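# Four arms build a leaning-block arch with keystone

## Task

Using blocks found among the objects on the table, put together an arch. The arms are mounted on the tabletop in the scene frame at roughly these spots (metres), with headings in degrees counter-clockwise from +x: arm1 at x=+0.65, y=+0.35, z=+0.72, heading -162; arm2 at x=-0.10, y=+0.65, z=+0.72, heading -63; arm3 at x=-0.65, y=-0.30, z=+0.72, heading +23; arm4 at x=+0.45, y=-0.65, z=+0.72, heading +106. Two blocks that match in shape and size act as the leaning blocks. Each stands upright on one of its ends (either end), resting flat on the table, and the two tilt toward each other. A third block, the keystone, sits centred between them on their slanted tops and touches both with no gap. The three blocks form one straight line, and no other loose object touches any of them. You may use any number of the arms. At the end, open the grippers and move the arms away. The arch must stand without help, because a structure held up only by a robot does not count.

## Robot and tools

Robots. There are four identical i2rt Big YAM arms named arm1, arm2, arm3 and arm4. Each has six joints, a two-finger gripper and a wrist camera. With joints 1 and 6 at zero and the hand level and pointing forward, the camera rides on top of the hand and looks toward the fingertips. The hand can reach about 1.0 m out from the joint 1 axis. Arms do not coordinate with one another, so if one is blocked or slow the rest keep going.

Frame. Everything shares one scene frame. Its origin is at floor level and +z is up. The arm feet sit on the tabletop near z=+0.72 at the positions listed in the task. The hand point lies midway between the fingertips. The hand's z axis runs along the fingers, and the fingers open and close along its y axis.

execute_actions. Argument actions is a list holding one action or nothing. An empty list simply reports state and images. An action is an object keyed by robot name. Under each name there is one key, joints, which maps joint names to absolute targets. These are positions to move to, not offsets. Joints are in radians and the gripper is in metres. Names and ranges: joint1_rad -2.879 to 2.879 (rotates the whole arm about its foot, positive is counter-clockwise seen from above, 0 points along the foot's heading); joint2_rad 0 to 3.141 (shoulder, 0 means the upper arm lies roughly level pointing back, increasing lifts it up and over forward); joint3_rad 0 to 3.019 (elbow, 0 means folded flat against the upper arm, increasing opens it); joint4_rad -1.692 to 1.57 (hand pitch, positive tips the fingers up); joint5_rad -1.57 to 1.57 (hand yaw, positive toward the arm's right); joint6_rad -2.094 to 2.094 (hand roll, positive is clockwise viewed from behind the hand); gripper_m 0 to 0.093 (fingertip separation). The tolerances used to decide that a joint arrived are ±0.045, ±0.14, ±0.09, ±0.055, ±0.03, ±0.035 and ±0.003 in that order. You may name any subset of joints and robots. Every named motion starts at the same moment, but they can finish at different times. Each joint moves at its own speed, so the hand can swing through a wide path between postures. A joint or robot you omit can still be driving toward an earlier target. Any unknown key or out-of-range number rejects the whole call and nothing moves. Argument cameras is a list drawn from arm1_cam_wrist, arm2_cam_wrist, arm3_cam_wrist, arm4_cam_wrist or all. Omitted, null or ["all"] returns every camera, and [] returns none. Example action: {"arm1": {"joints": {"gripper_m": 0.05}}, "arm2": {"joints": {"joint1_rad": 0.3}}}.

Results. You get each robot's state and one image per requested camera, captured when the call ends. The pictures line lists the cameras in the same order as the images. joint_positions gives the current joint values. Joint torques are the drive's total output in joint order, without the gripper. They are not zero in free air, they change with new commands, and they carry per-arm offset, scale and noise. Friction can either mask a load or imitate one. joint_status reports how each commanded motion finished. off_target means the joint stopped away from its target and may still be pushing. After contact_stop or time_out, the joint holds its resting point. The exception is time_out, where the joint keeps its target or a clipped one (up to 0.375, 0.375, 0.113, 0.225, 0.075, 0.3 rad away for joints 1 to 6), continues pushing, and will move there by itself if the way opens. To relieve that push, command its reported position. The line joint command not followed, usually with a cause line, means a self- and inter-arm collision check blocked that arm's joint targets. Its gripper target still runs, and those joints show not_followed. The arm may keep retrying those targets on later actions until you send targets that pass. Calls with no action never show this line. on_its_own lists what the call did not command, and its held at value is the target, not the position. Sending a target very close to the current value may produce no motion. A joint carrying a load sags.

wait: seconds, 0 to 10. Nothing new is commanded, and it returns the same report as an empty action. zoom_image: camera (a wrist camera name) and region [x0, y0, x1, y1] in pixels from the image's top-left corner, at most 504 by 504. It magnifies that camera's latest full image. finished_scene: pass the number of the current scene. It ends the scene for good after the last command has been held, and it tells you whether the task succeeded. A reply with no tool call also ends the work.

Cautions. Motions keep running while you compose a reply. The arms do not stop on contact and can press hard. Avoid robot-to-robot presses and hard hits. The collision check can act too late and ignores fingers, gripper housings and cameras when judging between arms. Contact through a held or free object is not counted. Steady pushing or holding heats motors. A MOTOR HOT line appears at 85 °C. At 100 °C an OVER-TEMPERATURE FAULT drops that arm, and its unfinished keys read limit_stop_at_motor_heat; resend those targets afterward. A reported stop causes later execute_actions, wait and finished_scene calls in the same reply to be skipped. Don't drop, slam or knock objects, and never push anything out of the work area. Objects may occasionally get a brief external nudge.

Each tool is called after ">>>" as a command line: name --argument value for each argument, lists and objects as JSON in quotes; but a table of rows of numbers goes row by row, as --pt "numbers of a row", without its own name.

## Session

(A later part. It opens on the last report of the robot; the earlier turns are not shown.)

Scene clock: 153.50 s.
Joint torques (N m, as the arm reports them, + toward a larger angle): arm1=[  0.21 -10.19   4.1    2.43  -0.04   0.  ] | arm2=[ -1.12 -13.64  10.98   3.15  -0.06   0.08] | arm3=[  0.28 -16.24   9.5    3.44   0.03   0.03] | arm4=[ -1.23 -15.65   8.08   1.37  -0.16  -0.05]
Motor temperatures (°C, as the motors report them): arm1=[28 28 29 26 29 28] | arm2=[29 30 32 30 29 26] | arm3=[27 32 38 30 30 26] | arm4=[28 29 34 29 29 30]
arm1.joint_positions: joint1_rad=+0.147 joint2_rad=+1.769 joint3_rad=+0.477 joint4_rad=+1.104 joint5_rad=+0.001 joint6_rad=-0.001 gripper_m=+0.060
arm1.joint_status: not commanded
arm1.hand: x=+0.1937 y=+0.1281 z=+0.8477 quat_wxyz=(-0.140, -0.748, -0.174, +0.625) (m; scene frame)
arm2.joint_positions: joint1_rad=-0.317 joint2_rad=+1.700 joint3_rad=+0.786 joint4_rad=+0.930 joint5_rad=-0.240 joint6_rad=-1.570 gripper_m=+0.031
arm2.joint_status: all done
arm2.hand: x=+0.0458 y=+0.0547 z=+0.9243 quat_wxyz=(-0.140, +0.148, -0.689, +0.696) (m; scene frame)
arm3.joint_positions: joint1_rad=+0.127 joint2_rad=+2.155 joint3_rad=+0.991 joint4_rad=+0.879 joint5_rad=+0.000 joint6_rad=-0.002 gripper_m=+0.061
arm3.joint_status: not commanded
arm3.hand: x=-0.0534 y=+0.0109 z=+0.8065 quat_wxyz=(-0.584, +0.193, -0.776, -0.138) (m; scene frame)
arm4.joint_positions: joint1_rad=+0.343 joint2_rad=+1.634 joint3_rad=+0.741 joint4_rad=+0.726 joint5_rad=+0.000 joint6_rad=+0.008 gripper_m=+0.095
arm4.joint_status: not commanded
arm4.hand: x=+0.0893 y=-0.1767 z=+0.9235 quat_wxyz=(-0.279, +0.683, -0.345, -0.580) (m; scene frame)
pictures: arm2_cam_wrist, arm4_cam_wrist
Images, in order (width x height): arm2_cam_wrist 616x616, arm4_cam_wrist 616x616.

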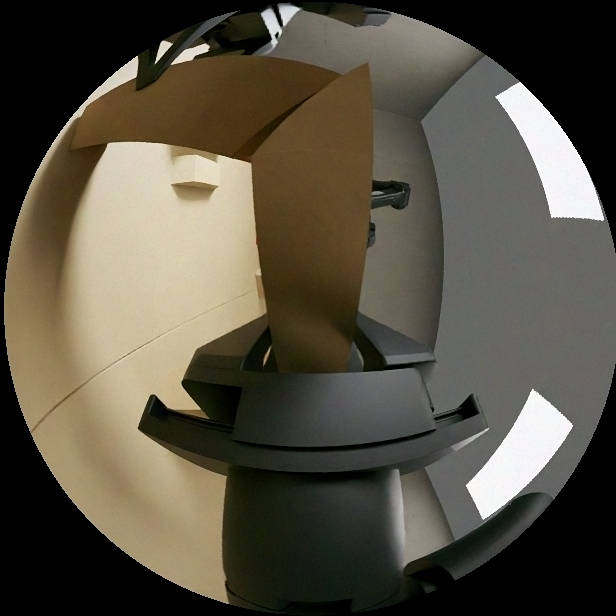

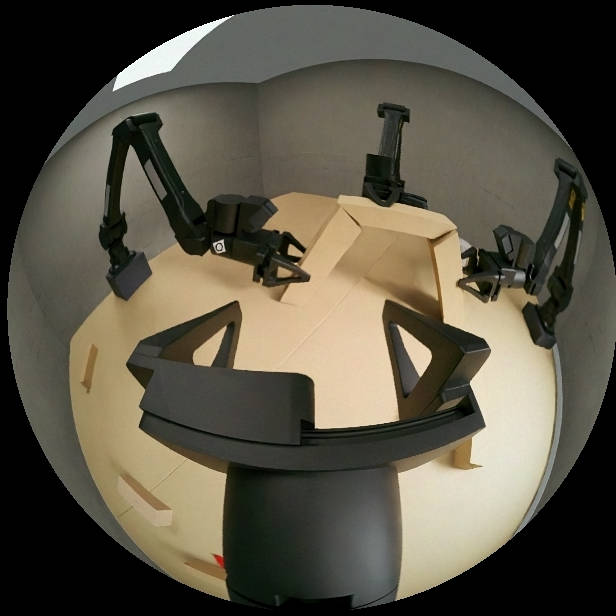

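>>> execute_actions --actions '[{"arm4":{"joints":{"joint1_rad":0.42}}}]'

Scene clock: 154.47 s.
Joint torques (N m, as the arm reports them, + toward a larger angle): arm1=[  0.15 -10.21   4.14   2.44  -0.04   0.  ] | arm2=[ -0.97 -13.54  10.99   3.08  -0.05   0.09] | arm3=[  0.93 -16.62   9.48   3.56   0.07   0.02] | arm4=[ -1.66 -15.28   8.21   1.38  -0.17  -0.04]
Motor temperatures (°C, as the motors report them): arm1=[28 28 29 26 29 28] | arm2=[29 30 32 30 29 26] | arm3=[27 32 38 30 30 26] | arm4=[28 29 34 29 29 30]
arm1.joint_positions: joint1_rad=+0.147 joint2_rad=+1.769 joint3_rad=+0.477 joint4_rad=+1.104 joint5_rad=+0.001 joint6_rad=-0.001 gripper_m=+0.060
arm1.joint_status: not commanded
arm1.hand: x=+0.1937 y=+0.1281 z=+0.8477 quat_wxyz=(-0.140, -0.748, -0.174, +0.625) (m; scene frame)
arm2.joint_positions: joint1_rad=-0.317 joint2_rad=+1.700 joint3_rad=+0.786 joint4_rad=+0.930 joint5_rad=-0.240 joint6_rad=-1.570 gripper_m=+0.031
arm2.joint_status: not commanded
arm2.hand: x=+0.0458 y=+0.0547 z=+0.9243 quat_wxyz=(-0.140, +0.148, -0.689, +0.696) (m; scene frame)
arm3.joint_positions: joint1_rad=+0.127 joint2_rad=+2.155 joint3_rad=+0.991 joint4_rad=+0.879 joint5_rad=+0.000 joint6_rad=-0.002 gripper_m=+0.061
arm3.joint_status: not commanded
arm3.hand: x=-0.0534 y=+0.0109 z=+0.8065 quat_wxyz=(-0.584, +0.193, -0.776, -0.138) (m; scene frame)
arm4.joint_positions: joint1_rad=+0.418 joint2_rad=+1.634 joint3_rad=+0.741 joint4_rad=+0.726 joint5_rad=+0.000 joint6_rad=+0.008 gripper_m=+0.095
arm4.joint_status: all done
arm4.hand: x=+0.0548 y=-0.2051 z=+0.9240 quat_wxyz=(-0.257, +0.695, -0.319, -0.591) (m; scene frame)
pictures: arm1_cam_wrist, arm2_cam_wrist, arm3_cam_wrist, arm4_cam_wrist
Images, in order (width x height): arm1_cam_wrist 616x616, arm2_cam_wrist 616x616, arm3_cam_wrist 616x616, arm4_cam_wrist 616x616.

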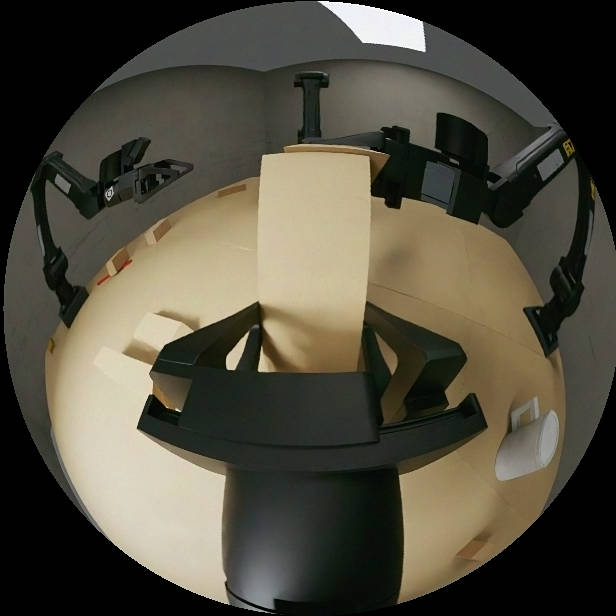

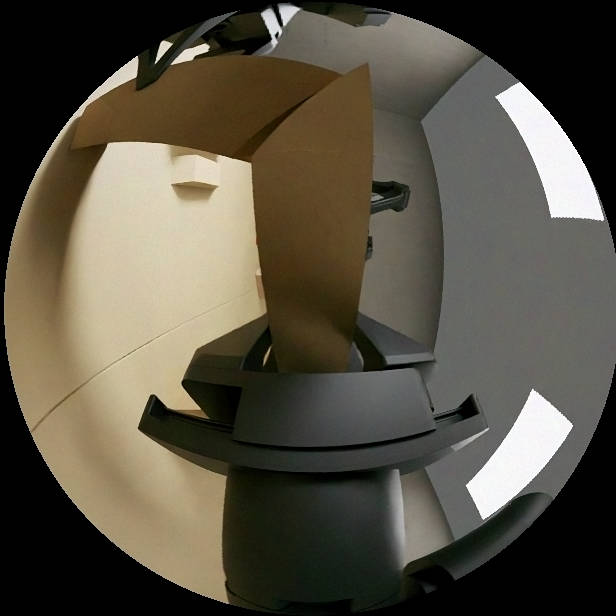

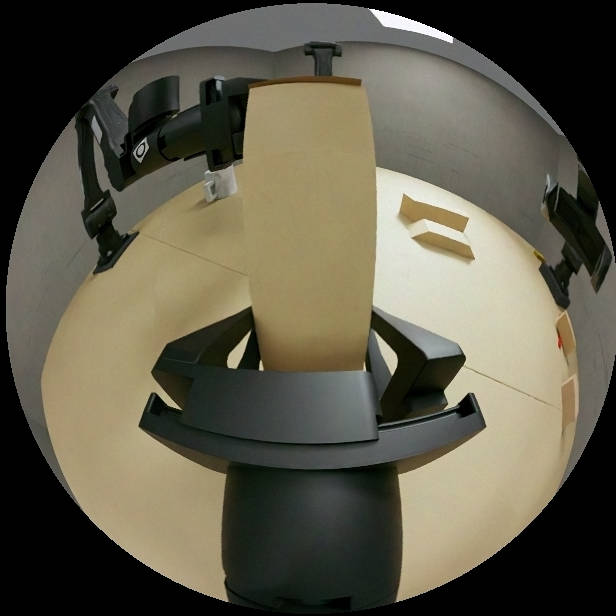

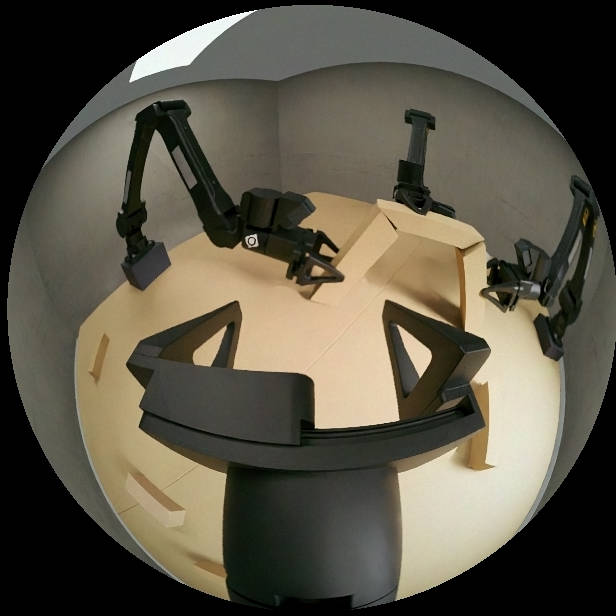

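>>> execute_actions --actions '[{"arm4":{"joints":{"joint1_rad":0.25}}}]' --cameras '["arm4_cam_wrist"]'

>>> zoom_image --camera "arm4_cam_wrist" --region '[220, 160, 480, 340]'

Scene clock: 155.57 s.
Joint torques (N m, as the arm reports them, + toward a larger angle): arm1=[  0.17 -10.23   4.16   2.43  -0.04   0.  ] | arm2=[ -1.18 -13.67  10.96   3.13  -0.05   0.1 ] | arm3=[  0.39 -16.48   9.52   3.45   0.05  -0.03] | arm4=[ -0.83 -15.32   8.07   1.35  -0.2   -0.04]
Motor temperatures (°C, as the motors report them): arm1=[28 28 29 26 29 28] | arm2=[29 30 32 30 29 26] | arm3=[27 32 38 30 30 26] | arm4=[28 29 34 29 29 30]
arm1.joint_positions: joint1_rad=+0.147 joint2_rad=+1.769 joint3_rad=+0.477 joint4_rad=+1.104 joint5_rad=+0.001 joint6_rad=-0.001 gripper_m=+0.060
arm1.joint_status: not commanded
arm1.hand: x=+0.1937 y=+0.1281 z=+0.8477 quat_wxyz=(-0.140, -0.748, -0.174, +0.625) (m; scene frame)
arm2.joint_positions: joint1_rad=-0.317 joint2_rad=+1.700 joint3_rad=+0.786 joint4_rad=+0.930 joint5_rad=-0.240 joint6_rad=-1.570 gripper_m=+0.031
arm2.joint_status: not commanded
arm2.hand: x=+0.0458 y=+0.0547 z=+0.9243 quat_wxyz=(-0.140, +0.148, -0.689, +0.696) (m; scene frame)
arm3.joint_positions: joint1_rad=+0.127 joint2_rad=+2.155 joint3_rad=+0.991 joint4_rad=+0.879 joint5_rad=+0.000 joint6_rad=-0.002 gripper_m=+0.061
arm3.joint_status: not commanded
arm3.hand: x=-0.0534 y=+0.0109 z=+0.8065 quat_wxyz=(-0.584, +0.193, -0.776, -0.138) (m; scene frame)
arm4.joint_positions: joint1_rad=+0.241 joint2_rad=+1.634 joint3_rad=+0.741 joint4_rad=+0.726 joint5_rad=+0.001 joint6_rad=+0.008 gripper_m=+0.095
arm4.joint_status: all done
arm4.hand: x=+0.1396 y=-0.1422 z=+0.9229 quat_wxyz=(-0.309, +0.665, -0.380, -0.564) (m; scene frame)
pictures: arm4_cam_wrist
Images, in order (width x height): arm4_cam_wrist 616x616.

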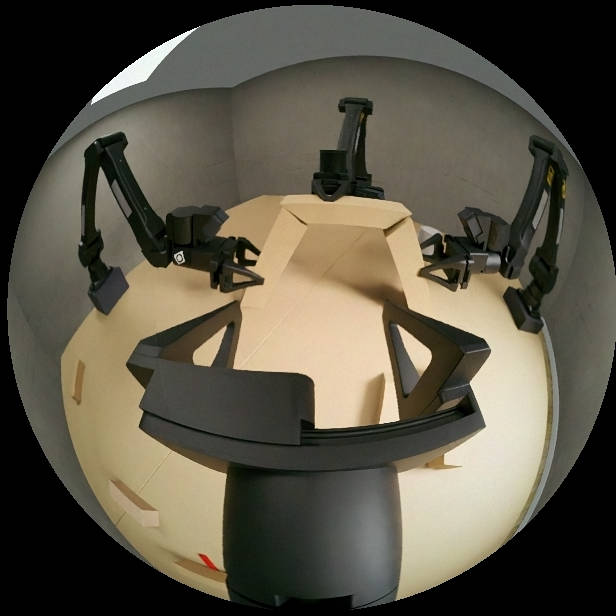

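Region (220, 160, 480, 340) of arm4_cam_wrist's 616x616 image, scaled by 1.938, with more detail than that image has; it fills the top 349 rows of this view, and the rest is white.

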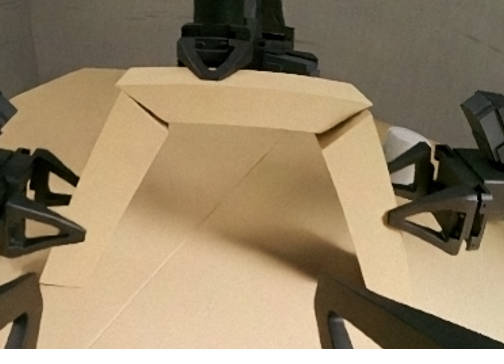

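>>> execute_actions --actions '[{"arm1":{"joints":{"joint1_rad":0.122}}}]' --cameras '[]'

>>> execute_actions --actions '[{"arm1":{"joints":{"gripper_m":0.075}}}]' --cameras '["arm4_cam_wrist","arm2_cam_wrist","arm1_cam_wrist"]'

>>> zoom_image --camera "arm4_cam_wrist" --region '[220, 160, 480, 340]'

Scene clock: 156.93 s.
Joint torques (N m, as the arm reports them, + toward a larger angle): arm1=[ -1.88 -10.25   4.12   2.41   0.1    0.  ] | arm2=[ -1.1  -13.66  11.01   3.12  -0.06   0.1 ] | arm3=[  0.29 -16.26   9.37   3.46   0.04   0.05] | arm4=[ -0.89 -15.41   8.25   1.33  -0.21  -0.04]
Motor temperatures (°C, as the motors report them): arm1=[28 28 29 26 29 28] | arm2=[29 30 32 30 29 26] | arm3=[27 32 38 30 30 26] | arm4=[28 29 34 29 29 30]
arm1.joint_positions: joint1_rad=+0.139 joint2_rad=+1.769 joint3_rad=+0.477 joint4_rad=+1.104 joint5_rad=-0.003 joint6_rad=-0.001 gripper_m=+0.060
arm1.joint_status: all done
arm1.hand: x=+0.1921 y=+0.1313 z=+0.8477 quat_wxyz=(-0.139, -0.749, -0.172, +0.625) (m; scene frame)
arm2.joint_positions: joint1_rad=-0.317 joint2_rad=+1.700 joint3_rad=+0.786 joint4_rad=+0.930 joint5_rad=-0.240 joint6_rad=-1.570 gripper_m=+0.031
arm2.joint_status: not commanded
arm2.hand: x=+0.0458 y=+0.0547 z=+0.9243 quat_wxyz=(-0.140, +0.148, -0.689, +0.696) (m; scene frame)
arm3.joint_positions: joint1_rad=+0.127 joint2_rad=+2.155 joint3_rad=+0.991 joint4_rad=+0.879 joint5_rad=+0.000 joint6_rad=-0.002 gripper_m=+0.061
arm3.joint_status: not commanded
arm3.hand: x=-0.0534 y=+0.0109 z=+0.8065 quat_wxyz=(-0.584, +0.193, -0.776, -0.138) (m; scene frame)
arm4.joint_positions: joint1_rad=+0.241 joint2_rad=+1.634 joint3_rad=+0.741 joint4_rad=+0.726 joint5_rad=+0.001 joint6_rad=+0.008 gripper_m=+0.095
arm4.joint_status: not commanded
arm4.hand: x=+0.1396 y=-0.1422 z=+0.9229 quat_wxyz=(-0.309, +0.665, -0.380, -0.564) (m; scene frame)
pictures: none
No camera images: the call's "cameras" was empty. Leave "cameras" out to get every camera's image.

Scene clock: 157.50 s.
Joint torques (N m, as the arm reports them, + toward a larger angle): arm1=[ -1.   -10.11   4.21   2.24   0.1    0.  ] | arm2=[ -1.03 -13.74  10.97   3.15  -0.06   0.09] | arm3=[  0.47 -16.61   9.5    3.37   0.04   0.  ] | arm4=[ -0.56 -15.06   8.16   1.44  -0.22  -0.02]
Motor temperatures (°C, as the motors report them): arm1=[28 28 29 26 29 28] | arm2=[29 30 32 30 29 26] | arm3=[27 32 38 30 30 26] | arm4=[28 29 34 29 29 30]
arm1.joint_positions: joint1_rad=+0.130 joint2_rad=+1.769 joint3_rad=+0.476 joint4_rad=+1.108 joint5_rad=-0.003 joint6_rad=-0.001 gripper_m=+0.075
arm1.joint_status: all done
arm1.hand: x=+0.1903 y=+0.1352 z=+0.8484 quat_wxyz=(-0.137, -0.749, -0.169, +0.627) (m; scene frame)
arm2.joint_positions: joint1_rad=-0.317 joint2_rad=+1.700 joint3_rad=+0.786 joint4_rad=+0.930 joint5_rad=-0.240 joint6_rad=-1.570 gripper_m=+0.031
arm2.joint_status: not commanded
arm2.hand: x=+0.0458 y=+0.0547 z=+0.9243 quat_wxyz=(-0.140, +0.148, -0.689, +0.696) (m; scene frame)
arm3.joint_positions: joint1_rad=+0.127 joint2_rad=+2.155 joint3_rad=+0.991 joint4_rad=+0.879 joint5_rad=+0.000 joint6_rad=-0.002 gripper_m=+0.061
arm3.joint_status: not commanded
arm3.hand: x=-0.0534 y=+0.0109 z=+0.8065 quat_wxyz=(-0.584, +0.193, -0.776, -0.138) (m; scene frame)
arm4.joint_positions: joint1_rad=+0.241 joint2_rad=+1.634 joint3_rad=+0.741 joint4_rad=+0.726 joint5_rad=+0.001 joint6_rad=+0.008 gripper_m=+0.095
arm4.joint_status: not commanded
arm4.hand: x=+0.1396 y=-0.1422 z=+0.9229 quat_wxyz=(-0.309, +0.665, -0.380, -0.564) (m; scene frame)
pictures: arm1_cam_wrist, arm2_cam_wrist, arm4_cam_wrist
Images, in order (width x height): arm1_cam_wrist 616x616, arm2_cam_wrist 616x616, arm4_cam_wrist 616x616.

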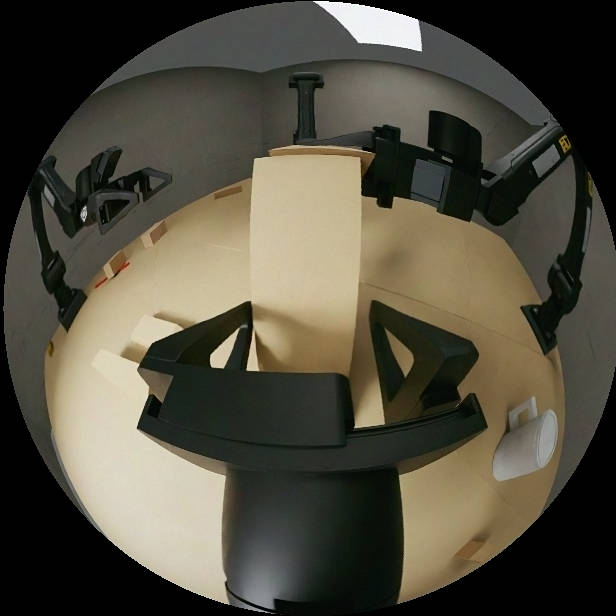

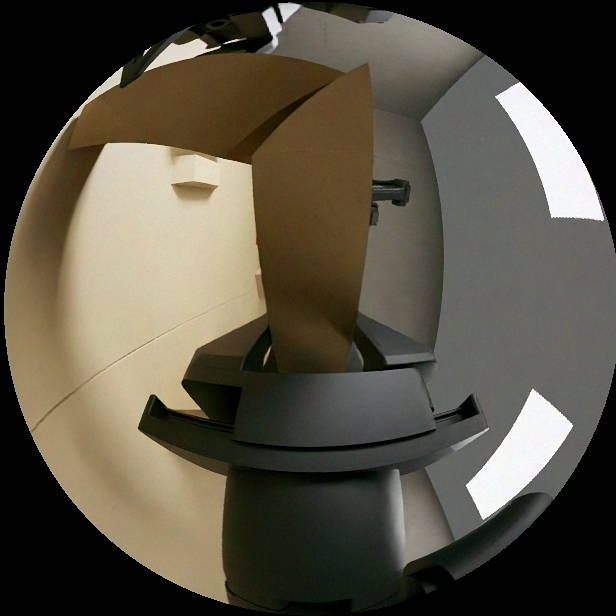

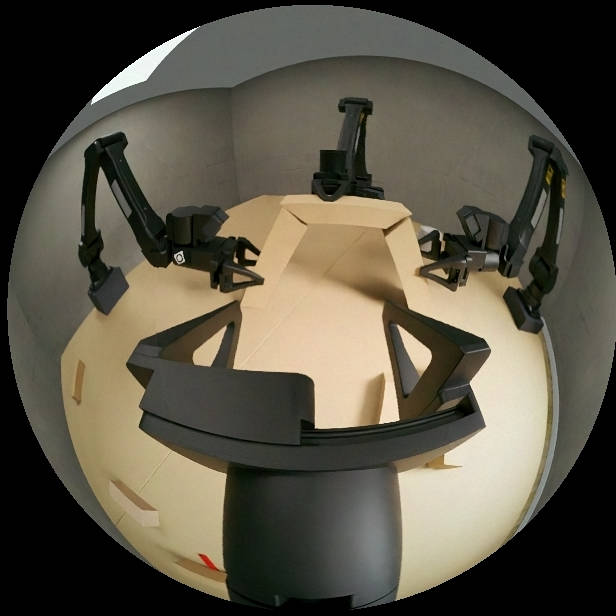

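Region (220, 160, 480, 340) of arm4_cam_wrist's 616x616 image, scaled by 1.938, with more detail than that image has; it fills the top 349 rows of this view, and the rest is white.

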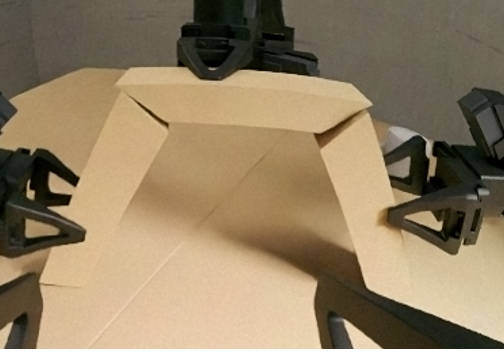

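>>> execute_actions --actions '[{"arm1":{"joints":{"joint1_rad":0.15,"gripper_m":0.09}}}]' --cameras '[]'

>>> execute_actions --actions '[{"arm1":{"joints":{"joint2_rad":1.45,"joint3_rad":0.30,"joint4_rad":0.60}}}]' --cameras '["arm4_cam_wrist","arm1_cam_wrist"]'

Scene clock: 159.10 s.
Joint torques (N m, as the arm reports them, + toward a larger angle): arm1=[  0.69 -10.19   4.14   2.26   0.08   0.  ] | arm2=[ -1.05 -13.69  10.97   3.13  -0.05   0.09] | arm3=[  0.62 -16.24   9.33   3.45   0.06   0.  ] | arm4=[ -0.85 -15.2    8.1    1.34  -0.2   -0.02]
Motor temperatures (°C, as the motors report them): arm1=[28 28 29 26 29 28] | arm2=[29 30 32 30 29 26] | arm3=[27 32 38 30 30 26] | arm4=[28 29 34 29 29 30]
arm1.joint_positions: joint1_rad=+0.142 joint2_rad=+1.769 joint3_rad=+0.476 joint4_rad=+1.108 joint5_rad=-0.002 joint6_rad=-0.001 gripper_m=+0.090
arm1.joint_status: all done
arm1.hand: x=+0.1929 y=+0.1298 z=+0.8484 quat_wxyz=(-0.140, -0.748, -0.173, +0.626) (m; scene frame)
arm2.joint_positions: joint1_rad=-0.317 joint2_rad=+1.700 joint3_rad=+0.786 joint4_rad=+0.930 joint5_rad=-0.240 joint6_rad=-1.570 gripper_m=+0.031
arm2.joint_status: not commanded
arm2.hand: x=+0.0458 y=+0.0547 z=+0.9243 quat_wxyz=(-0.140, +0.148, -0.689, +0.696) (m; scene frame)
arm3.joint_positions: joint1_rad=+0.127 joint2_rad=+2.155 joint3_rad=+0.991 joint4_rad=+0.879 joint5_rad=+0.000 joint6_rad=-0.002 gripper_m=+0.061
arm3.joint_status: not commanded
arm3.hand: x=-0.0534 y=+0.0109 z=+0.8065 quat_wxyz=(-0.584, +0.193, -0.776, -0.138) (m; scene frame)
arm4.joint_positions: joint1_rad=+0.241 joint2_rad=+1.634 joint3_rad=+0.741 joint4_rad=+0.726 joint5_rad=+0.001 joint6_rad=+0.008 gripper_m=+0.095
arm4.joint_status: not commanded
arm4.hand: x=+0.1396 y=-0.1422 z=+0.9229 quat_wxyz=(-0.309, +0.665, -0.380, -0.564) (m; scene frame)
pictures: none
No camera images: the call's "cameras" was empty. Leave "cameras" out to get every camera's image.

Scene clock: 160.33 s.
Joint torques (N m, as the arm reports them, + toward a larger angle): arm1=[ 0.66 -7.64  5.52  0.71  0.09 -0.01] | arm2=[ -1.19 -13.68  10.98   3.09  -0.05   0.1 ] | arm3=[  0.27 -16.65   9.37   3.5    0.07   0.07] | arm4=[ -0.74 -15.56   8.17   1.39  -0.24  -0.02]
Motor temperatures (°C, as the motors report them): arm1=[28 28 29 26 29 28] | arm2=[29 30 32 30 29 26] | arm3=[27 32 38 30 30 26] | arm4=[28 29 34 29 29 30]
arm1.joint_positions: joint1_rad=+0.142 joint2_rad=+1.454 joint3_rad=+0.298 joint4_rad=+0.612 joint5_rad=-0.002 joint6_rad=-0.001 gripper_m=+0.090
arm1.joint_status: all done
arm1.hand: x=+0.2829 y=+0.1732 z=+0.8093 quat_wxyz=(-0.108, -0.847, -0.195, +0.482) (m; scene frame)
arm2.joint_positions: joint1_rad=-0.317 joint2_rad=+1.700 joint3_rad=+0.786 joint4_rad=+0.930 joint5_rad=-0.240 joint6_rad=-1.570 gripper_m=+0.031
arm2.joint_status: not commanded
arm2.hand: x=+0.0458 y=+0.0547 z=+0.9243 quat_wxyz=(-0.140, +0.148, -0.689, +0.696) (m; scene frame)
arm3.joint_positions: joint1_rad=+0.127 joint2_rad=+2.155 joint3_rad=+0.991 joint4_rad=+0.879 joint5_rad=+0.000 joint6_rad=-0.002 gripper_m=+0.061
arm3.joint_status: not commanded
arm3.hand: x=-0.0534 y=+0.0109 z=+0.8065 quat_wxyz=(-0.584, +0.193, -0.776, -0.138) (m; scene frame)
arm4.joint_positions: joint1_rad=+0.241 joint2_rad=+1.634 joint3_rad=+0.741 joint4_rad=+0.726 joint5_rad=+0.001 joint6_rad=+0.008 gripper_m=+0.095
arm4.joint_status: not commanded
arm4.hand: x=+0.1396 y=-0.1422 z=+0.9229 quat_wxyz=(-0.309, +0.665, -0.380, -0.564) (m; scene frame)
pictures: arm1_cam_wrist, arm4_cam_wrist
Images, in order (width x height): arm1_cam_wrist 616x616, arm4_cam_wrist 616x616.

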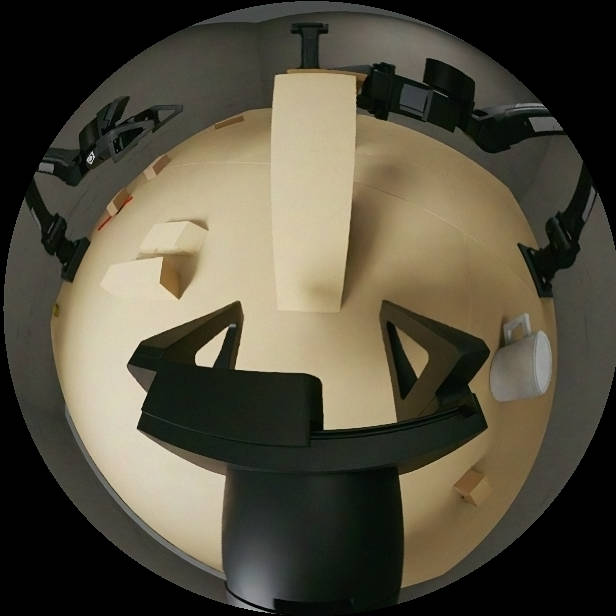

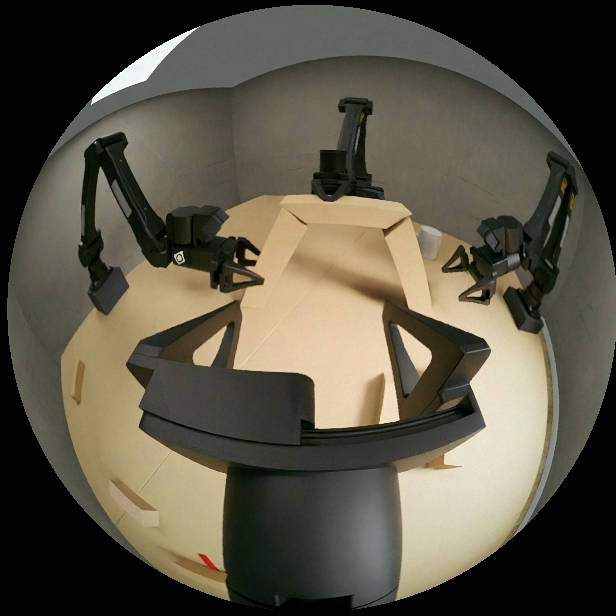

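>>> execute_actions --actions '[{"arm1":{"joints":{"gripper_m":0.0}}}]' --cameras '[]'

>>> execute_actions --actions '[{"arm1":{"joints":{"joint2_rad":1.61,"joint3_rad":0.41,"joint4_rad":0.66}}}]' --cameras '["arm4_cam_wrist","arm1_cam_wrist"]'

>>> zoom_image --camera "arm4_cam_wrist" --region '[260, 170, 500, 330]'

Scene clock: 161.27 s.
Joint torques (N m, as the arm reports them, + toward a larger angle): arm1=[ 0.58 -7.7   5.54  0.73  0.09 -0.01] | arm2=[ -1.12 -13.65  11.     3.15  -0.06   0.1 ] | arm3=[  0.4  -16.68   9.44   3.34   0.1    0.01] | arm4=[ -0.98 -15.41   8.09   1.29  -0.21  -0.04]
Motor temperatures (°C, as the motors report them): arm1=[28 28 29 26 29 28] | arm2=[29 30 32 30 29 26] | arm3=[27 32 38 30 30 26] | arm4=[28 29 34 29 29 30]
arm1.joint_positions: joint1_rad=+0.142 joint2_rad=+1.454 joint3_rad=+0.298 joint4_rad=+0.612 joint5_rad=-0.002 joint6_rad=-0.001 gripper_m=+0.000
arm1.joint_status: all done
arm1.hand: x=+0.2829 y=+0.1732 z=+0.8093 quat_wxyz=(-0.108, -0.847, -0.195, +0.482) (m; scene frame)
arm2.joint_positions: joint1_rad=-0.317 joint2_rad=+1.700 joint3_rad=+0.786 joint4_rad=+0.930 joint5_rad=-0.240 joint6_rad=-1.570 gripper_m=+0.031
arm2.joint_status: not commanded
arm2.hand: x=+0.0458 y=+0.0547 z=+0.9243 quat_wxyz=(-0.140, +0.148, -0.689, +0.696) (m; scene frame)
arm3.joint_positions: joint1_rad=+0.127 joint2_rad=+2.155 joint3_rad=+0.991 joint4_rad=+0.879 joint5_rad=+0.000 joint6_rad=-0.002 gripper_m=+0.061
arm3.joint_status: not commanded
arm3.hand: x=-0.0534 y=+0.0109 z=+0.8065 quat_wxyz=(-0.584, +0.193, -0.776, -0.138) (m; scene frame)
arm4.joint_positions: joint1_rad=+0.241 joint2_rad=+1.634 joint3_rad=+0.741 joint4_rad=+0.726 joint5_rad=+0.001 joint6_rad=+0.008 gripper_m=+0.095
arm4.joint_status: not commanded
arm4.hand: x=+0.1396 y=-0.1422 z=+0.9229 quat_wxyz=(-0.309, +0.665, -0.380, -0.564) (m; scene frame)
pictures: none
No camera images: the call's "cameras" was empty. Leave "cameras" out to get every camera's image.

Scene clock: 162.23 s.
Joint torques (N m, as the arm reports them, + toward a larger angle): arm1=[ 0.67 -8.52  6.25  1.97  0.1   0.  ] | arm2=[ -1.1  -13.63  10.97   3.11  -0.05   0.08] | arm3=[  0.35 -16.26   9.41   3.52   0.07   0.08] | arm4=[ -0.47 -14.95   8.23   1.37  -0.22  -0.04]
Motor temperatures (°C, as the motors report them): arm1=[28 28 29 26 29 28] | arm2=[29 30 32 30 29 26] | arm3=[27 32 38 30 30 26] | arm4=[28 29 34 29 29 30]
arm1.joint_positions: joint1_rad=+0.142 joint2_rad=+1.603 joint3_rad=+0.395 joint4_rad=+0.641 joint5_rad=-0.002 joint6_rad=-0.001 gripper_m=+0.000
arm1.joint_status: all done
arm1.hand: x=+0.2509 y=+0.1580 z=+0.7895 quat_wxyz=(-0.105, -0.853, -0.196, +0.472) (m; scene frame)
arm2.joint_positions: joint1_rad=-0.317 joint2_rad=+1.700 joint3_rad=+0.786 joint4_rad=+0.930 joint5_rad=-0.240 joint6_rad=-1.570 gripper_m=+0.031
arm2.joint_status: not commanded
arm2.hand: x=+0.0458 y=+0.0547 z=+0.9243 quat_wxyz=(-0.140, +0.148, -0.689, +0.696) (m; scene frame)
arm3.joint_positions: joint1_rad=+0.127 joint2_rad=+2.155 joint3_rad=+0.991 joint4_rad=+0.879 joint5_rad=+0.000 joint6_rad=-0.002 gripper_m=+0.061
arm3.joint_status: not commanded
arm3.hand: x=-0.0534 y=+0.0109 z=+0.8065 quat_wxyz=(-0.584, +0.193, -0.776, -0.138) (m; scene frame)
arm4.joint_positions: joint1_rad=+0.241 joint2_rad=+1.634 joint3_rad=+0.741 joint4_rad=+0.726 joint5_rad=+0.001 joint6_rad=+0.008 gripper_m=+0.095
arm4.joint_status: not commanded
arm4.hand: x=+0.1396 y=-0.1422 z=+0.9229 quat_wxyz=(-0.309, +0.665, -0.380, -0.564) (m; scene frame)
pictures: arm1_cam_wrist, arm4_cam_wrist
Images, in order (width x height): arm1_cam_wrist 616x616, arm4_cam_wrist 616x616.

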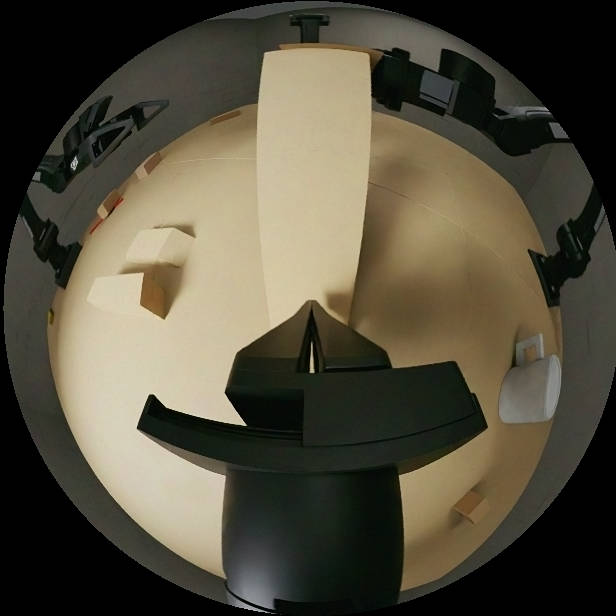

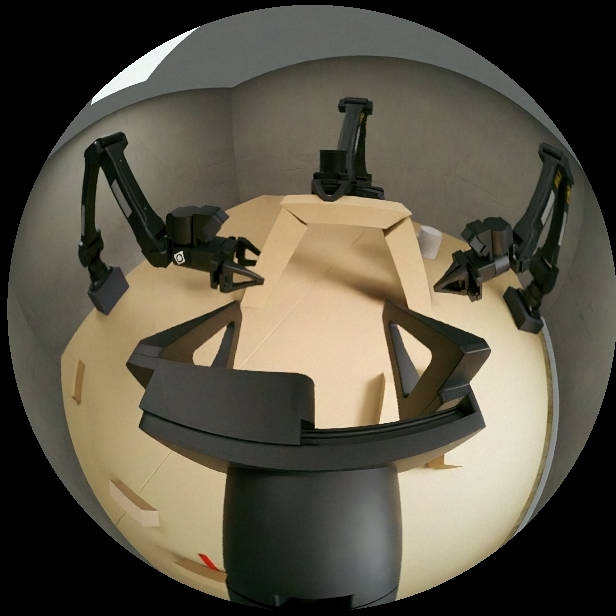

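Region (260, 170, 500, 330) of arm4_cam_wrist's 616x616 image, scaled by 2.100, with more detail than that image has.

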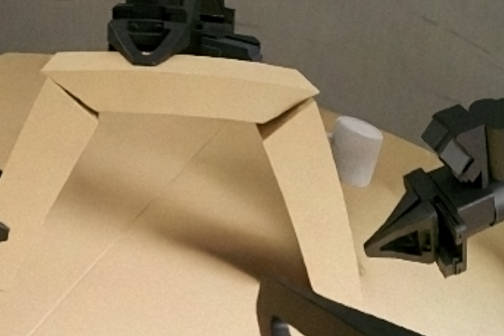

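>>> execute_actions --actions '[{"arm1":{"joints":{"joint2_rad":1.675,"joint3_rad":0.47}}}]' --cameras '["arm4_cam_wrist","arm2_cam_wrist"]'

>>> zoom_image --camera "arm4_cam_wrist" --region '[260, 170, 500, 330]'

Scene clock: 163.10 s.
Joint torques (N m, as the arm reports them, + toward a larger angle): arm1=[ 0.6  -8.58  7.33  1.86  0.05  0.  ] | arm2=[ -1.03 -13.51  10.79   3.15  -0.2    0.1 ] | arm3=[  0.9  -16.56   9.49   3.73   0.05   0.06] | arm4=[ -1.18 -15.07   7.99   1.43  -0.2   -0.02]
Motor temperatures (°C, as the motors report them): arm1=[28 28 29 26 29 28] | arm2=[29 30 32 30 29 26] | arm3=[27 32 38 30 30 26] | arm4=[28 29 34 29 29 30]
arm1.joint_positions: joint1_rad=+0.142 joint2_rad=+1.658 joint3_rad=+0.443 joint4_rad=+0.643 joint5_rad=-0.001 joint6_rad=-0.001 gripper_m=+0.000
arm1.joint_status: all done
arm1.hand: x=+0.2349 y=+0.1505 z=+0.7829 quat_wxyz=(-0.104, -0.854, -0.196, +0.470) (m; scene frame)
arm2.joint_positions: joint1_rad=-0.317 joint2_rad=+1.700 joint3_rad=+0.787 joint4_rad=+0.931 joint5_rad=-0.237 joint6_rad=-1.570 gripper_m=+0.031
arm2.joint_status: not commanded
arm2.hand: x=+0.0454 y=+0.0540 z=+0.9251 quat_wxyz=(-0.139, +0.147, -0.688, +0.697) (m; scene frame)
arm3.joint_positions: joint1_rad=+0.127 joint2_rad=+2.155 joint3_rad=+0.991 joint4_rad=+0.879 joint5_rad=+0.000 joint6_rad=-0.002 gripper_m=+0.061
arm3.joint_status: not commanded
arm3.hand: x=-0.0534 y=+0.0109 z=+0.8065 quat_wxyz=(-0.584, +0.193, -0.776, -0.138) (m; scene frame)
arm4.joint_positions: joint1_rad=+0.241 joint2_rad=+1.634 joint3_rad=+0.741 joint4_rad=+0.726 joint5_rad=+0.001 joint6_rad=+0.008 gripper_m=+0.095
arm4.joint_status: not commanded
arm4.hand: x=+0.1396 y=-0.1422 z=+0.9229 quat_wxyz=(-0.309, +0.665, -0.380, -0.564) (m; scene frame)
pictures: arm2_cam_wrist, arm4_cam_wrist
Images, in order (width x height): arm2_cam_wrist 616x616, arm4_cam_wrist 616x616.

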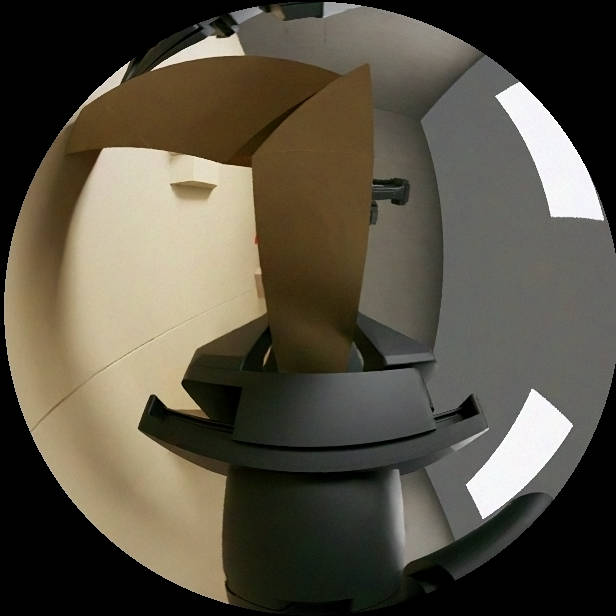

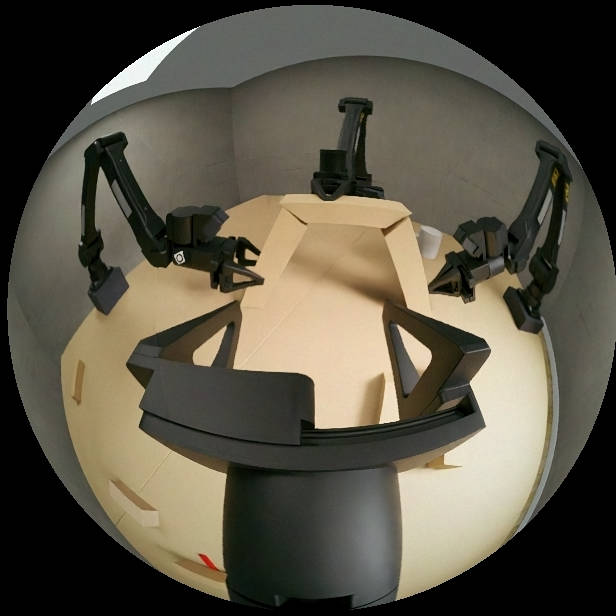

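Region (260, 170, 500, 330) of arm4_cam_wrist's 616x616 image, scaled by 2.100, with more detail than that image has.

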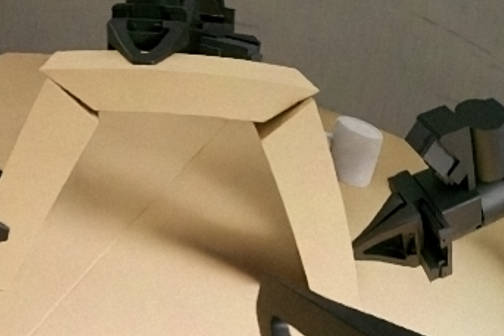

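>>> execute_actions --actions '[{"arm4":{"joints":{"joint1_rad":0.32,"joint2_rad":1.97,"joint3_rad":0.70,"joint4_rad":1.36}}}]' --cameras '["arm4_cam_wrist"]'

Scene clock: 165.07 s.
Joint torques (N m, as the arm reports them, + toward a larger angle): arm1=[ 0.72 -8.57  7.35  1.89  0.04 -0.01] | arm2=[ -1.07 -13.65  10.86   3.12  -0.19   0.1 ] | arm3=[  1.07 -15.63   9.52   3.34   0.04   0.03] | arm4=[ -1.73 -16.62   4.1    2.12  -0.21  -0.02]
Motor temperatures (°C, as the motors report them): arm1=[28 28 29 26 29 28] | arm2=[29 30 32 30 29 26] | arm3=[27 32 38 30 30 26] | arm4=[28 29 34 29 29 30]
arm1.joint_positions: joint1_rad=+0.142 joint2_rad=+1.658 joint3_rad=+0.443 joint4_rad=+0.643 joint5_rad=-0.001 joint6_rad=-0.001 gripper_m=+0.000
arm1.joint_status: not commanded
arm1.hand: x=+0.2349 y=+0.1505 z=+0.7829 quat_wxyz=(-0.104, -0.854, -0.196, +0.470) (m; scene frame)
arm2.joint_positions: joint1_rad=-0.317 joint2_rad=+1.700 joint3_rad=+0.787 joint4_rad=+0.931 joint5_rad=-0.237 joint6_rad=-1.570 gripper_m=+0.031
arm2.joint_status: not commanded
arm2.hand: x=+0.0454 y=+0.0540 z=+0.9251 quat_wxyz=(-0.139, +0.147, -0.688, +0.697) (m; scene frame)
arm3.joint_positions: joint1_rad=+0.127 joint2_rad=+2.155 joint3_rad=+0.991 joint4_rad=+0.879 joint5_rad=+0.000 joint6_rad=-0.002 gripper_m=+0.061
arm3.joint_status: not commanded
arm3.hand: x=-0.0534 y=+0.0109 z=+0.8065 quat_wxyz=(-0.584, +0.193, -0.776, -0.138) (m; scene frame)
arm4.joint_positions: joint1_rad=+0.318 joint2_rad=+1.980 joint3_rad=+0.694 joint4_rad=+1.342 joint5_rad=+0.000 joint6_rad=+0.008 gripper_m=+0.095
arm4.joint_status: all done
arm4.hand: x=+0.1056 y=-0.1752 z=+0.8553 quat_wxyz=(-0.323, +0.611, -0.319, -0.648) (m; scene frame)
pictures: arm4_cam_wrist
Images, in order (width x height): arm4_cam_wrist 616x616.

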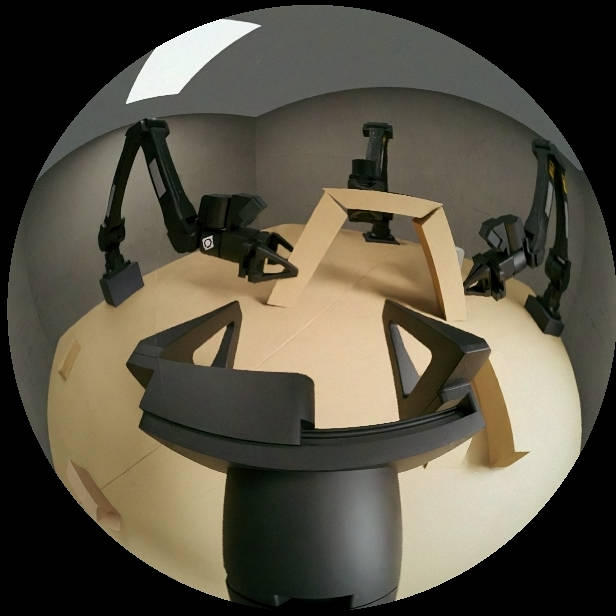

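>>> zoom_image --camera "arm4_cam_wrist" --region '[250, 170, 500, 340]'

Region (250, 170, 500, 340) of arm4_cam_wrist's 616x616 image, scaled by 2.016, with more detail than that image has; it fills the top 343 rows of this view, and the rest is white.

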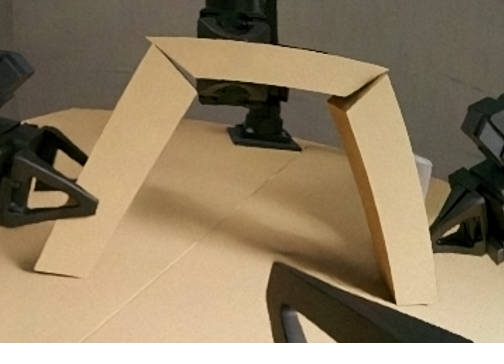

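>>> execute_actions --actions '[{"arm1":{"joints":{"joint3_rad":0.515}}}]' --cameras '["arm4_cam_wrist"]'

>>> zoom_image --camera "arm4_cam_wrist" --region '[250, 170, 500, 340]'

Scene clock: 167.53 s.
Joint torques (N m, as the arm reports them, + toward a larger angle): arm1=[ 0.64 -9.09  9.43  1.9   0.04 -0.01] | arm2=[ -1.16 -13.54  10.63   3.12  -0.3    0.04] | arm3=[  1.05 -16.01   9.24   3.58   0.07   0.  ] | arm4=[ -1.44 -16.39   4.13   2.22  -0.19  -0.02]
Motor temperatures (°C, as the motors report them): arm1=[28 28 30 26 29 28] | arm2=[29 30 32 30 29 26] | arm3=[27 32 38 30 30 26] | arm4=[28 29 34 29 29 30]
arm1.joint_positions: joint1_rad=+0.142 joint2_rad=+1.661 joint3_rad=+0.468 joint4_rad=+0.643 joint5_rad=-0.001 joint6_rad=-0.001 gripper_m=+0.000
arm1.joint_status: all done
arm1.hand: x=+0.2243 y=+0.1455 z=+0.7901 quat_wxyz=(-0.106, -0.849, -0.195, +0.480) (m; scene frame)
arm2.joint_positions: joint1_rad=-0.317 joint2_rad=+1.700 joint3_rad=+0.791 joint4_rad=+0.931 joint5_rad=-0.234 joint6_rad=-1.565 gripper_m=+0.031
arm2.joint_status: not commanded
arm2.hand: x=+0.0452 y=+0.0528 z=+0.9267 quat_wxyz=(-0.139, +0.145, -0.688, +0.698) (m; scene frame)
arm3.joint_positions: joint1_rad=+0.127 joint2_rad=+2.155 joint3_rad=+0.991 joint4_rad=+0.879 joint5_rad=+0.000 joint6_rad=-0.002 gripper_m=+0.061
arm3.joint_status: not commanded
arm3.hand: x=-0.0534 y=+0.0109 z=+0.8065 quat_wxyz=(-0.584, +0.193, -0.776, -0.138) (m; scene frame)
arm4.joint_positions: joint1_rad=+0.318 joint2_rad=+1.980 joint3_rad=+0.694 joint4_rad=+1.342 joint5_rad=+0.000 joint6_rad=+0.008 gripper_m=+0.095
arm4.joint_status: not commanded
arm4.hand: x=+0.1056 y=-0.1752 z=+0.8553 quat_wxyz=(-0.323, +0.611, -0.319, -0.648) (m; scene frame)
pictures: arm4_cam_wrist
Images, in order (width x height): arm4_cam_wrist 616x616.

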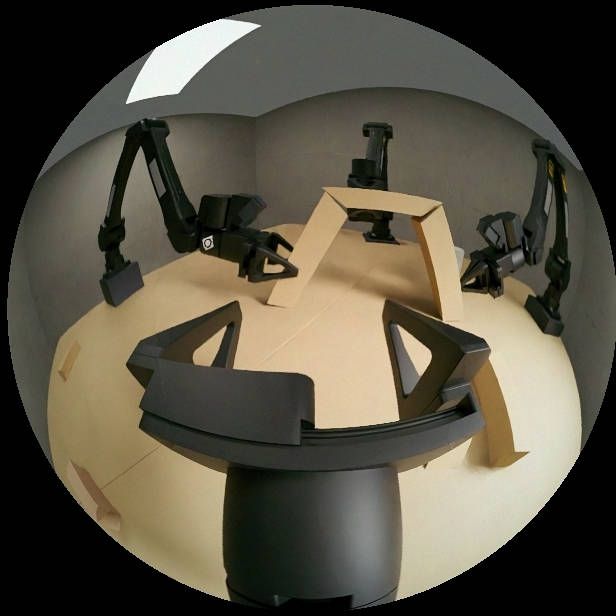

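Region (250, 170, 500, 340) of arm4_cam_wrist's 616x616 image, scaled by 2.016, with more detail than that image has; it fills the top 343 rows of this view, and the rest is white.

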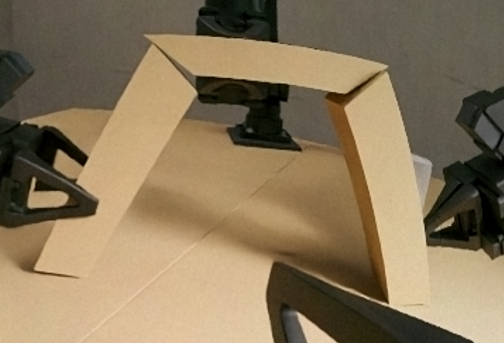

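>>> execute_actions --actions '[{"arm1":{"joints":{"joint3_rad":0.42}}}]' --cameras '[]'

>>> execute_actions --actions '[{"arm1":{"joints":{"gripper_m":0.09}}}]' --cameras '[]'

>>> execute_actions --actions '[{"arm1":{"joints":{"joint3_rad":0.575,"joint2_rad":1.72}}}]' --cameras '["arm4_cam_wrist","arm1_cam_wrist"]'

Scene clock: 168.80 s.
Joint torques (N m, as the arm reports them, + toward a larger angle): arm1=[ 0.72 -8.61  4.83  1.91  0.05  0.  ] | arm2=[ -1.   -13.59  10.64   3.16  -0.3    0.04] | arm3=[  0.99 -16.26   9.33   3.47   0.04   0.03] | arm4=[ -1.41 -16.44   4.19   2.06  -0.22  -0.04]
Motor temperatures (°C, as the motors report them): arm1=[28 28 30 26 29 28] | arm2=[29 30 32 30 29 26] | arm3=[27 32 38 30 30 26] | arm4=[28 29 33 29 29 30]
arm1.joint_positions: joint1_rad=+0.142 joint2_rad=+1.661 joint3_rad=+0.417 joint4_rad=+0.644 joint5_rad=-0.001 joint6_rad=-0.001 gripper_m=+0.000
arm1.joint_status: all done
arm1.hand: x=+0.2468 y=+0.1564 z=+0.7728 quat_wxyz=(-0.101, -0.861, -0.197, +0.458) (m; scene frame)
arm2.joint_positions: joint1_rad=-0.317 joint2_rad=+1.700 joint3_rad=+0.791 joint4_rad=+0.931 joint5_rad=-0.234 joint6_rad=-1.565 gripper_m=+0.031
arm2.joint_status: not commanded
arm2.hand: x=+0.0452 y=+0.0528 z=+0.9267 quat_wxyz=(-0.140, +0.144, -0.688, +0.698) (m; scene frame)
arm3.joint_positions: joint1_rad=+0.127 joint2_rad=+2.155 joint3_rad=+0.991 joint4_rad=+0.879 joint5_rad=+0.000 joint6_rad=-0.002 gripper_m=+0.061
arm3.joint_status: not commanded
arm3.hand: x=-0.0534 y=+0.0109 z=+0.8065 quat_wxyz=(-0.584, +0.193, -0.776, -0.138) (m; scene frame)
arm4.joint_positions: joint1_rad=+0.318 joint2_rad=+1.980 joint3_rad=+0.694 joint4_rad=+1.342 joint5_rad=+0.000 joint6_rad=+0.008 gripper_m=+0.095
arm4.joint_status: not commanded
arm4.hand: x=+0.1056 y=-0.1752 z=+0.8553 quat_wxyz=(-0.323, +0.611, -0.319, -0.648) (m; scene frame)
pictures: none
No camera images: the call's "cameras" was empty. Leave "cameras" out to get every camera's image.

Scene clock: 169.50 s.
Joint torques (N m, as the arm reports them, + toward a larger angle): arm1=[ 0.67 -8.52  4.84  1.89  0.04  0.  ] | arm2=[ -1.23 -13.69  10.58   3.12  -0.29   0.04] | arm3=[  0.82 -16.76   9.44   3.45   0.05   0.01] | arm4=[ -1.82 -16.49   4.08   2.14  -0.2   -0.03]
Motor temperatures (°C, as the motors report them): arm1=[28 28 30 26 29 28] | arm2=[29 30 32 30 29 26] | arm3=[27 32 38 30 30 26] | arm4=[28 29 33 29 29 30]
arm1.joint_positions: joint1_rad=+0.142 joint2_rad=+1.661 joint3_rad=+0.417 joint4_rad=+0.644 joint5_rad=-0.001 joint6_rad=-0.001 gripper_m=+0.090
arm1.joint_status: all done
arm1.hand: x=+0.2468 y=+0.1564 z=+0.7728 quat_wxyz=(-0.101, -0.861, -0.197, +0.458) (m; scene frame)
arm2.joint_positions: joint1_rad=-0.317 joint2_rad=+1.700 joint3_rad=+0.791 joint4_rad=+0.931 joint5_rad=-0.234 joint6_rad=-1.565 gripper_m=+0.031
arm2.joint_status: not commanded
arm2.hand: x=+0.0452 y=+0.0528 z=+0.9267 quat_wxyz=(-0.140, +0.144, -0.688, +0.698) (m; scene frame)
arm3.joint_positions: joint1_rad=+0.127 joint2_rad=+2.155 joint3_rad=+0.991 joint4_rad=+0.879 joint5_rad=+0.000 joint6_rad=-0.002 gripper_m=+0.061
arm3.joint_status: not commanded
arm3.hand: x=-0.0534 y=+0.0109 z=+0.8065 quat_wxyz=(-0.584, +0.193, -0.776, -0.138) (m; scene frame)
arm4.joint_positions: joint1_rad=+0.318 joint2_rad=+1.980 joint3_rad=+0.694 joint4_rad=+1.342 joint5_rad=+0.000 joint6_rad=+0.008 gripper_m=+0.095
arm4.joint_status: not commanded
arm4.hand: x=+0.1056 y=-0.1752 z=+0.8553 quat_wxyz=(-0.323, +0.611, -0.319, -0.648) (m; scene frame)
pictures: none
No camera images: the call's "cameras" was empty. Leave "cameras" out to get every camera's image.

Scene clock: 170.60 s.
Joint torques (N m, as the arm reports them, + toward a larger angle): arm1=[  0.64 -11.16   6.41   1.89   0.05  -0.01] | arm2=[ -1.03 -13.63  10.61   3.1   -0.3    0.04] | arm3=[  0.6  -16.33   9.44   3.57   0.03   0.03] | arm4=[ -1.99 -16.58   4.26   2.02  -0.25  -0.03]
Motor temperatures (°C, as the motors report them): arm1=[28 28 30 26 29 28] | arm2=[29 30 32 30 29 26] | arm3=[27 32 38 30 30 26] | arm4=[28 29 33 29 29 30]
arm1.joint_positions: joint1_rad=+0.142 joint2_rad=+1.715 joint3_rad=+0.564 joint4_rad=+0.645 joint5_rad=-0.001 joint6_rad=-0.001 gripper_m=+0.090
arm1.joint_status: all done
arm1.hand: x=+0.1883 y=+0.1282 z=+0.7997 quat_wxyz=(-0.111, -0.838, -0.192, +0.498) (m; scene frame)
arm2.joint_positions: joint1_rad=-0.317 joint2_rad=+1.700 joint3_rad=+0.791 joint4_rad=+0.931 joint5_rad=-0.234 joint6_rad=-1.565 gripper_m=+0.031
arm2.joint_status: not commanded
arm2.hand: x=+0.0452 y=+0.0528 z=+0.9267 quat_wxyz=(-0.140, +0.144, -0.688, +0.698) (m; scene frame)
arm3.joint_positions: joint1_rad=+0.127 joint2_rad=+2.155 joint3_rad=+0.991 joint4_rad=+0.879 joint5_rad=+0.000 joint6_rad=-0.002 gripper_m=+0.061
arm3.joint_status: not commanded
arm3.hand: x=-0.0534 y=+0.0109 z=+0.8065 quat_wxyz=(-0.584, +0.193, -0.776, -0.138) (m; scene frame)
arm4.joint_positions: joint1_rad=+0.318 joint2_rad=+1.980 joint3_rad=+0.694 joint4_rad=+1.342 joint5_rad=+0.000 joint6_rad=+0.008 gripper_m=+0.095
arm4.joint_status: not commanded
arm4.hand: x=+0.1056 y=-0.1752 z=+0.8553 quat_wxyz=(-0.323, +0.611, -0.319, -0.648) (m; scene frame)
pictures: arm1_cam_wrist, arm4_cam_wrist
Images, in order (width x height): arm1_cam_wrist 616x616, arm4_cam_wrist 616x616.

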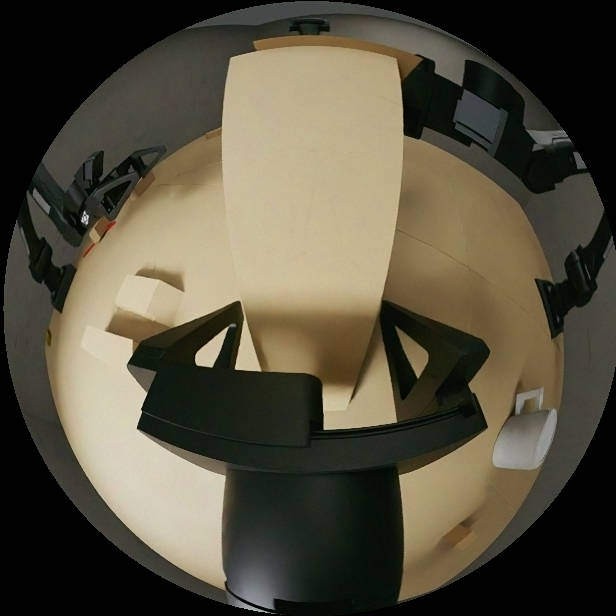

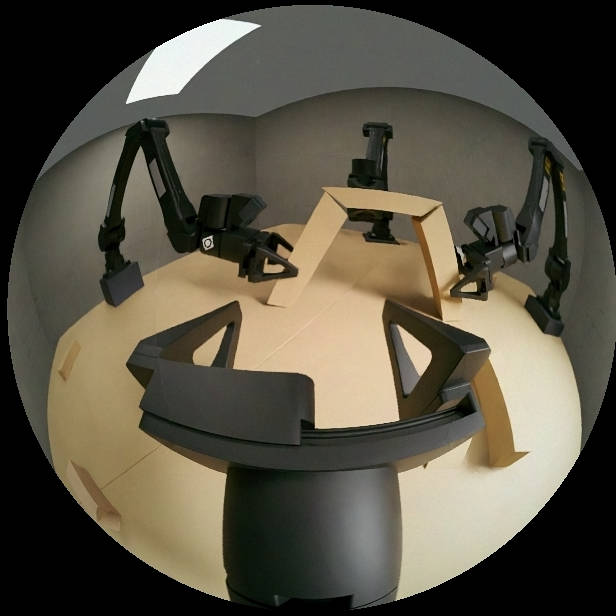

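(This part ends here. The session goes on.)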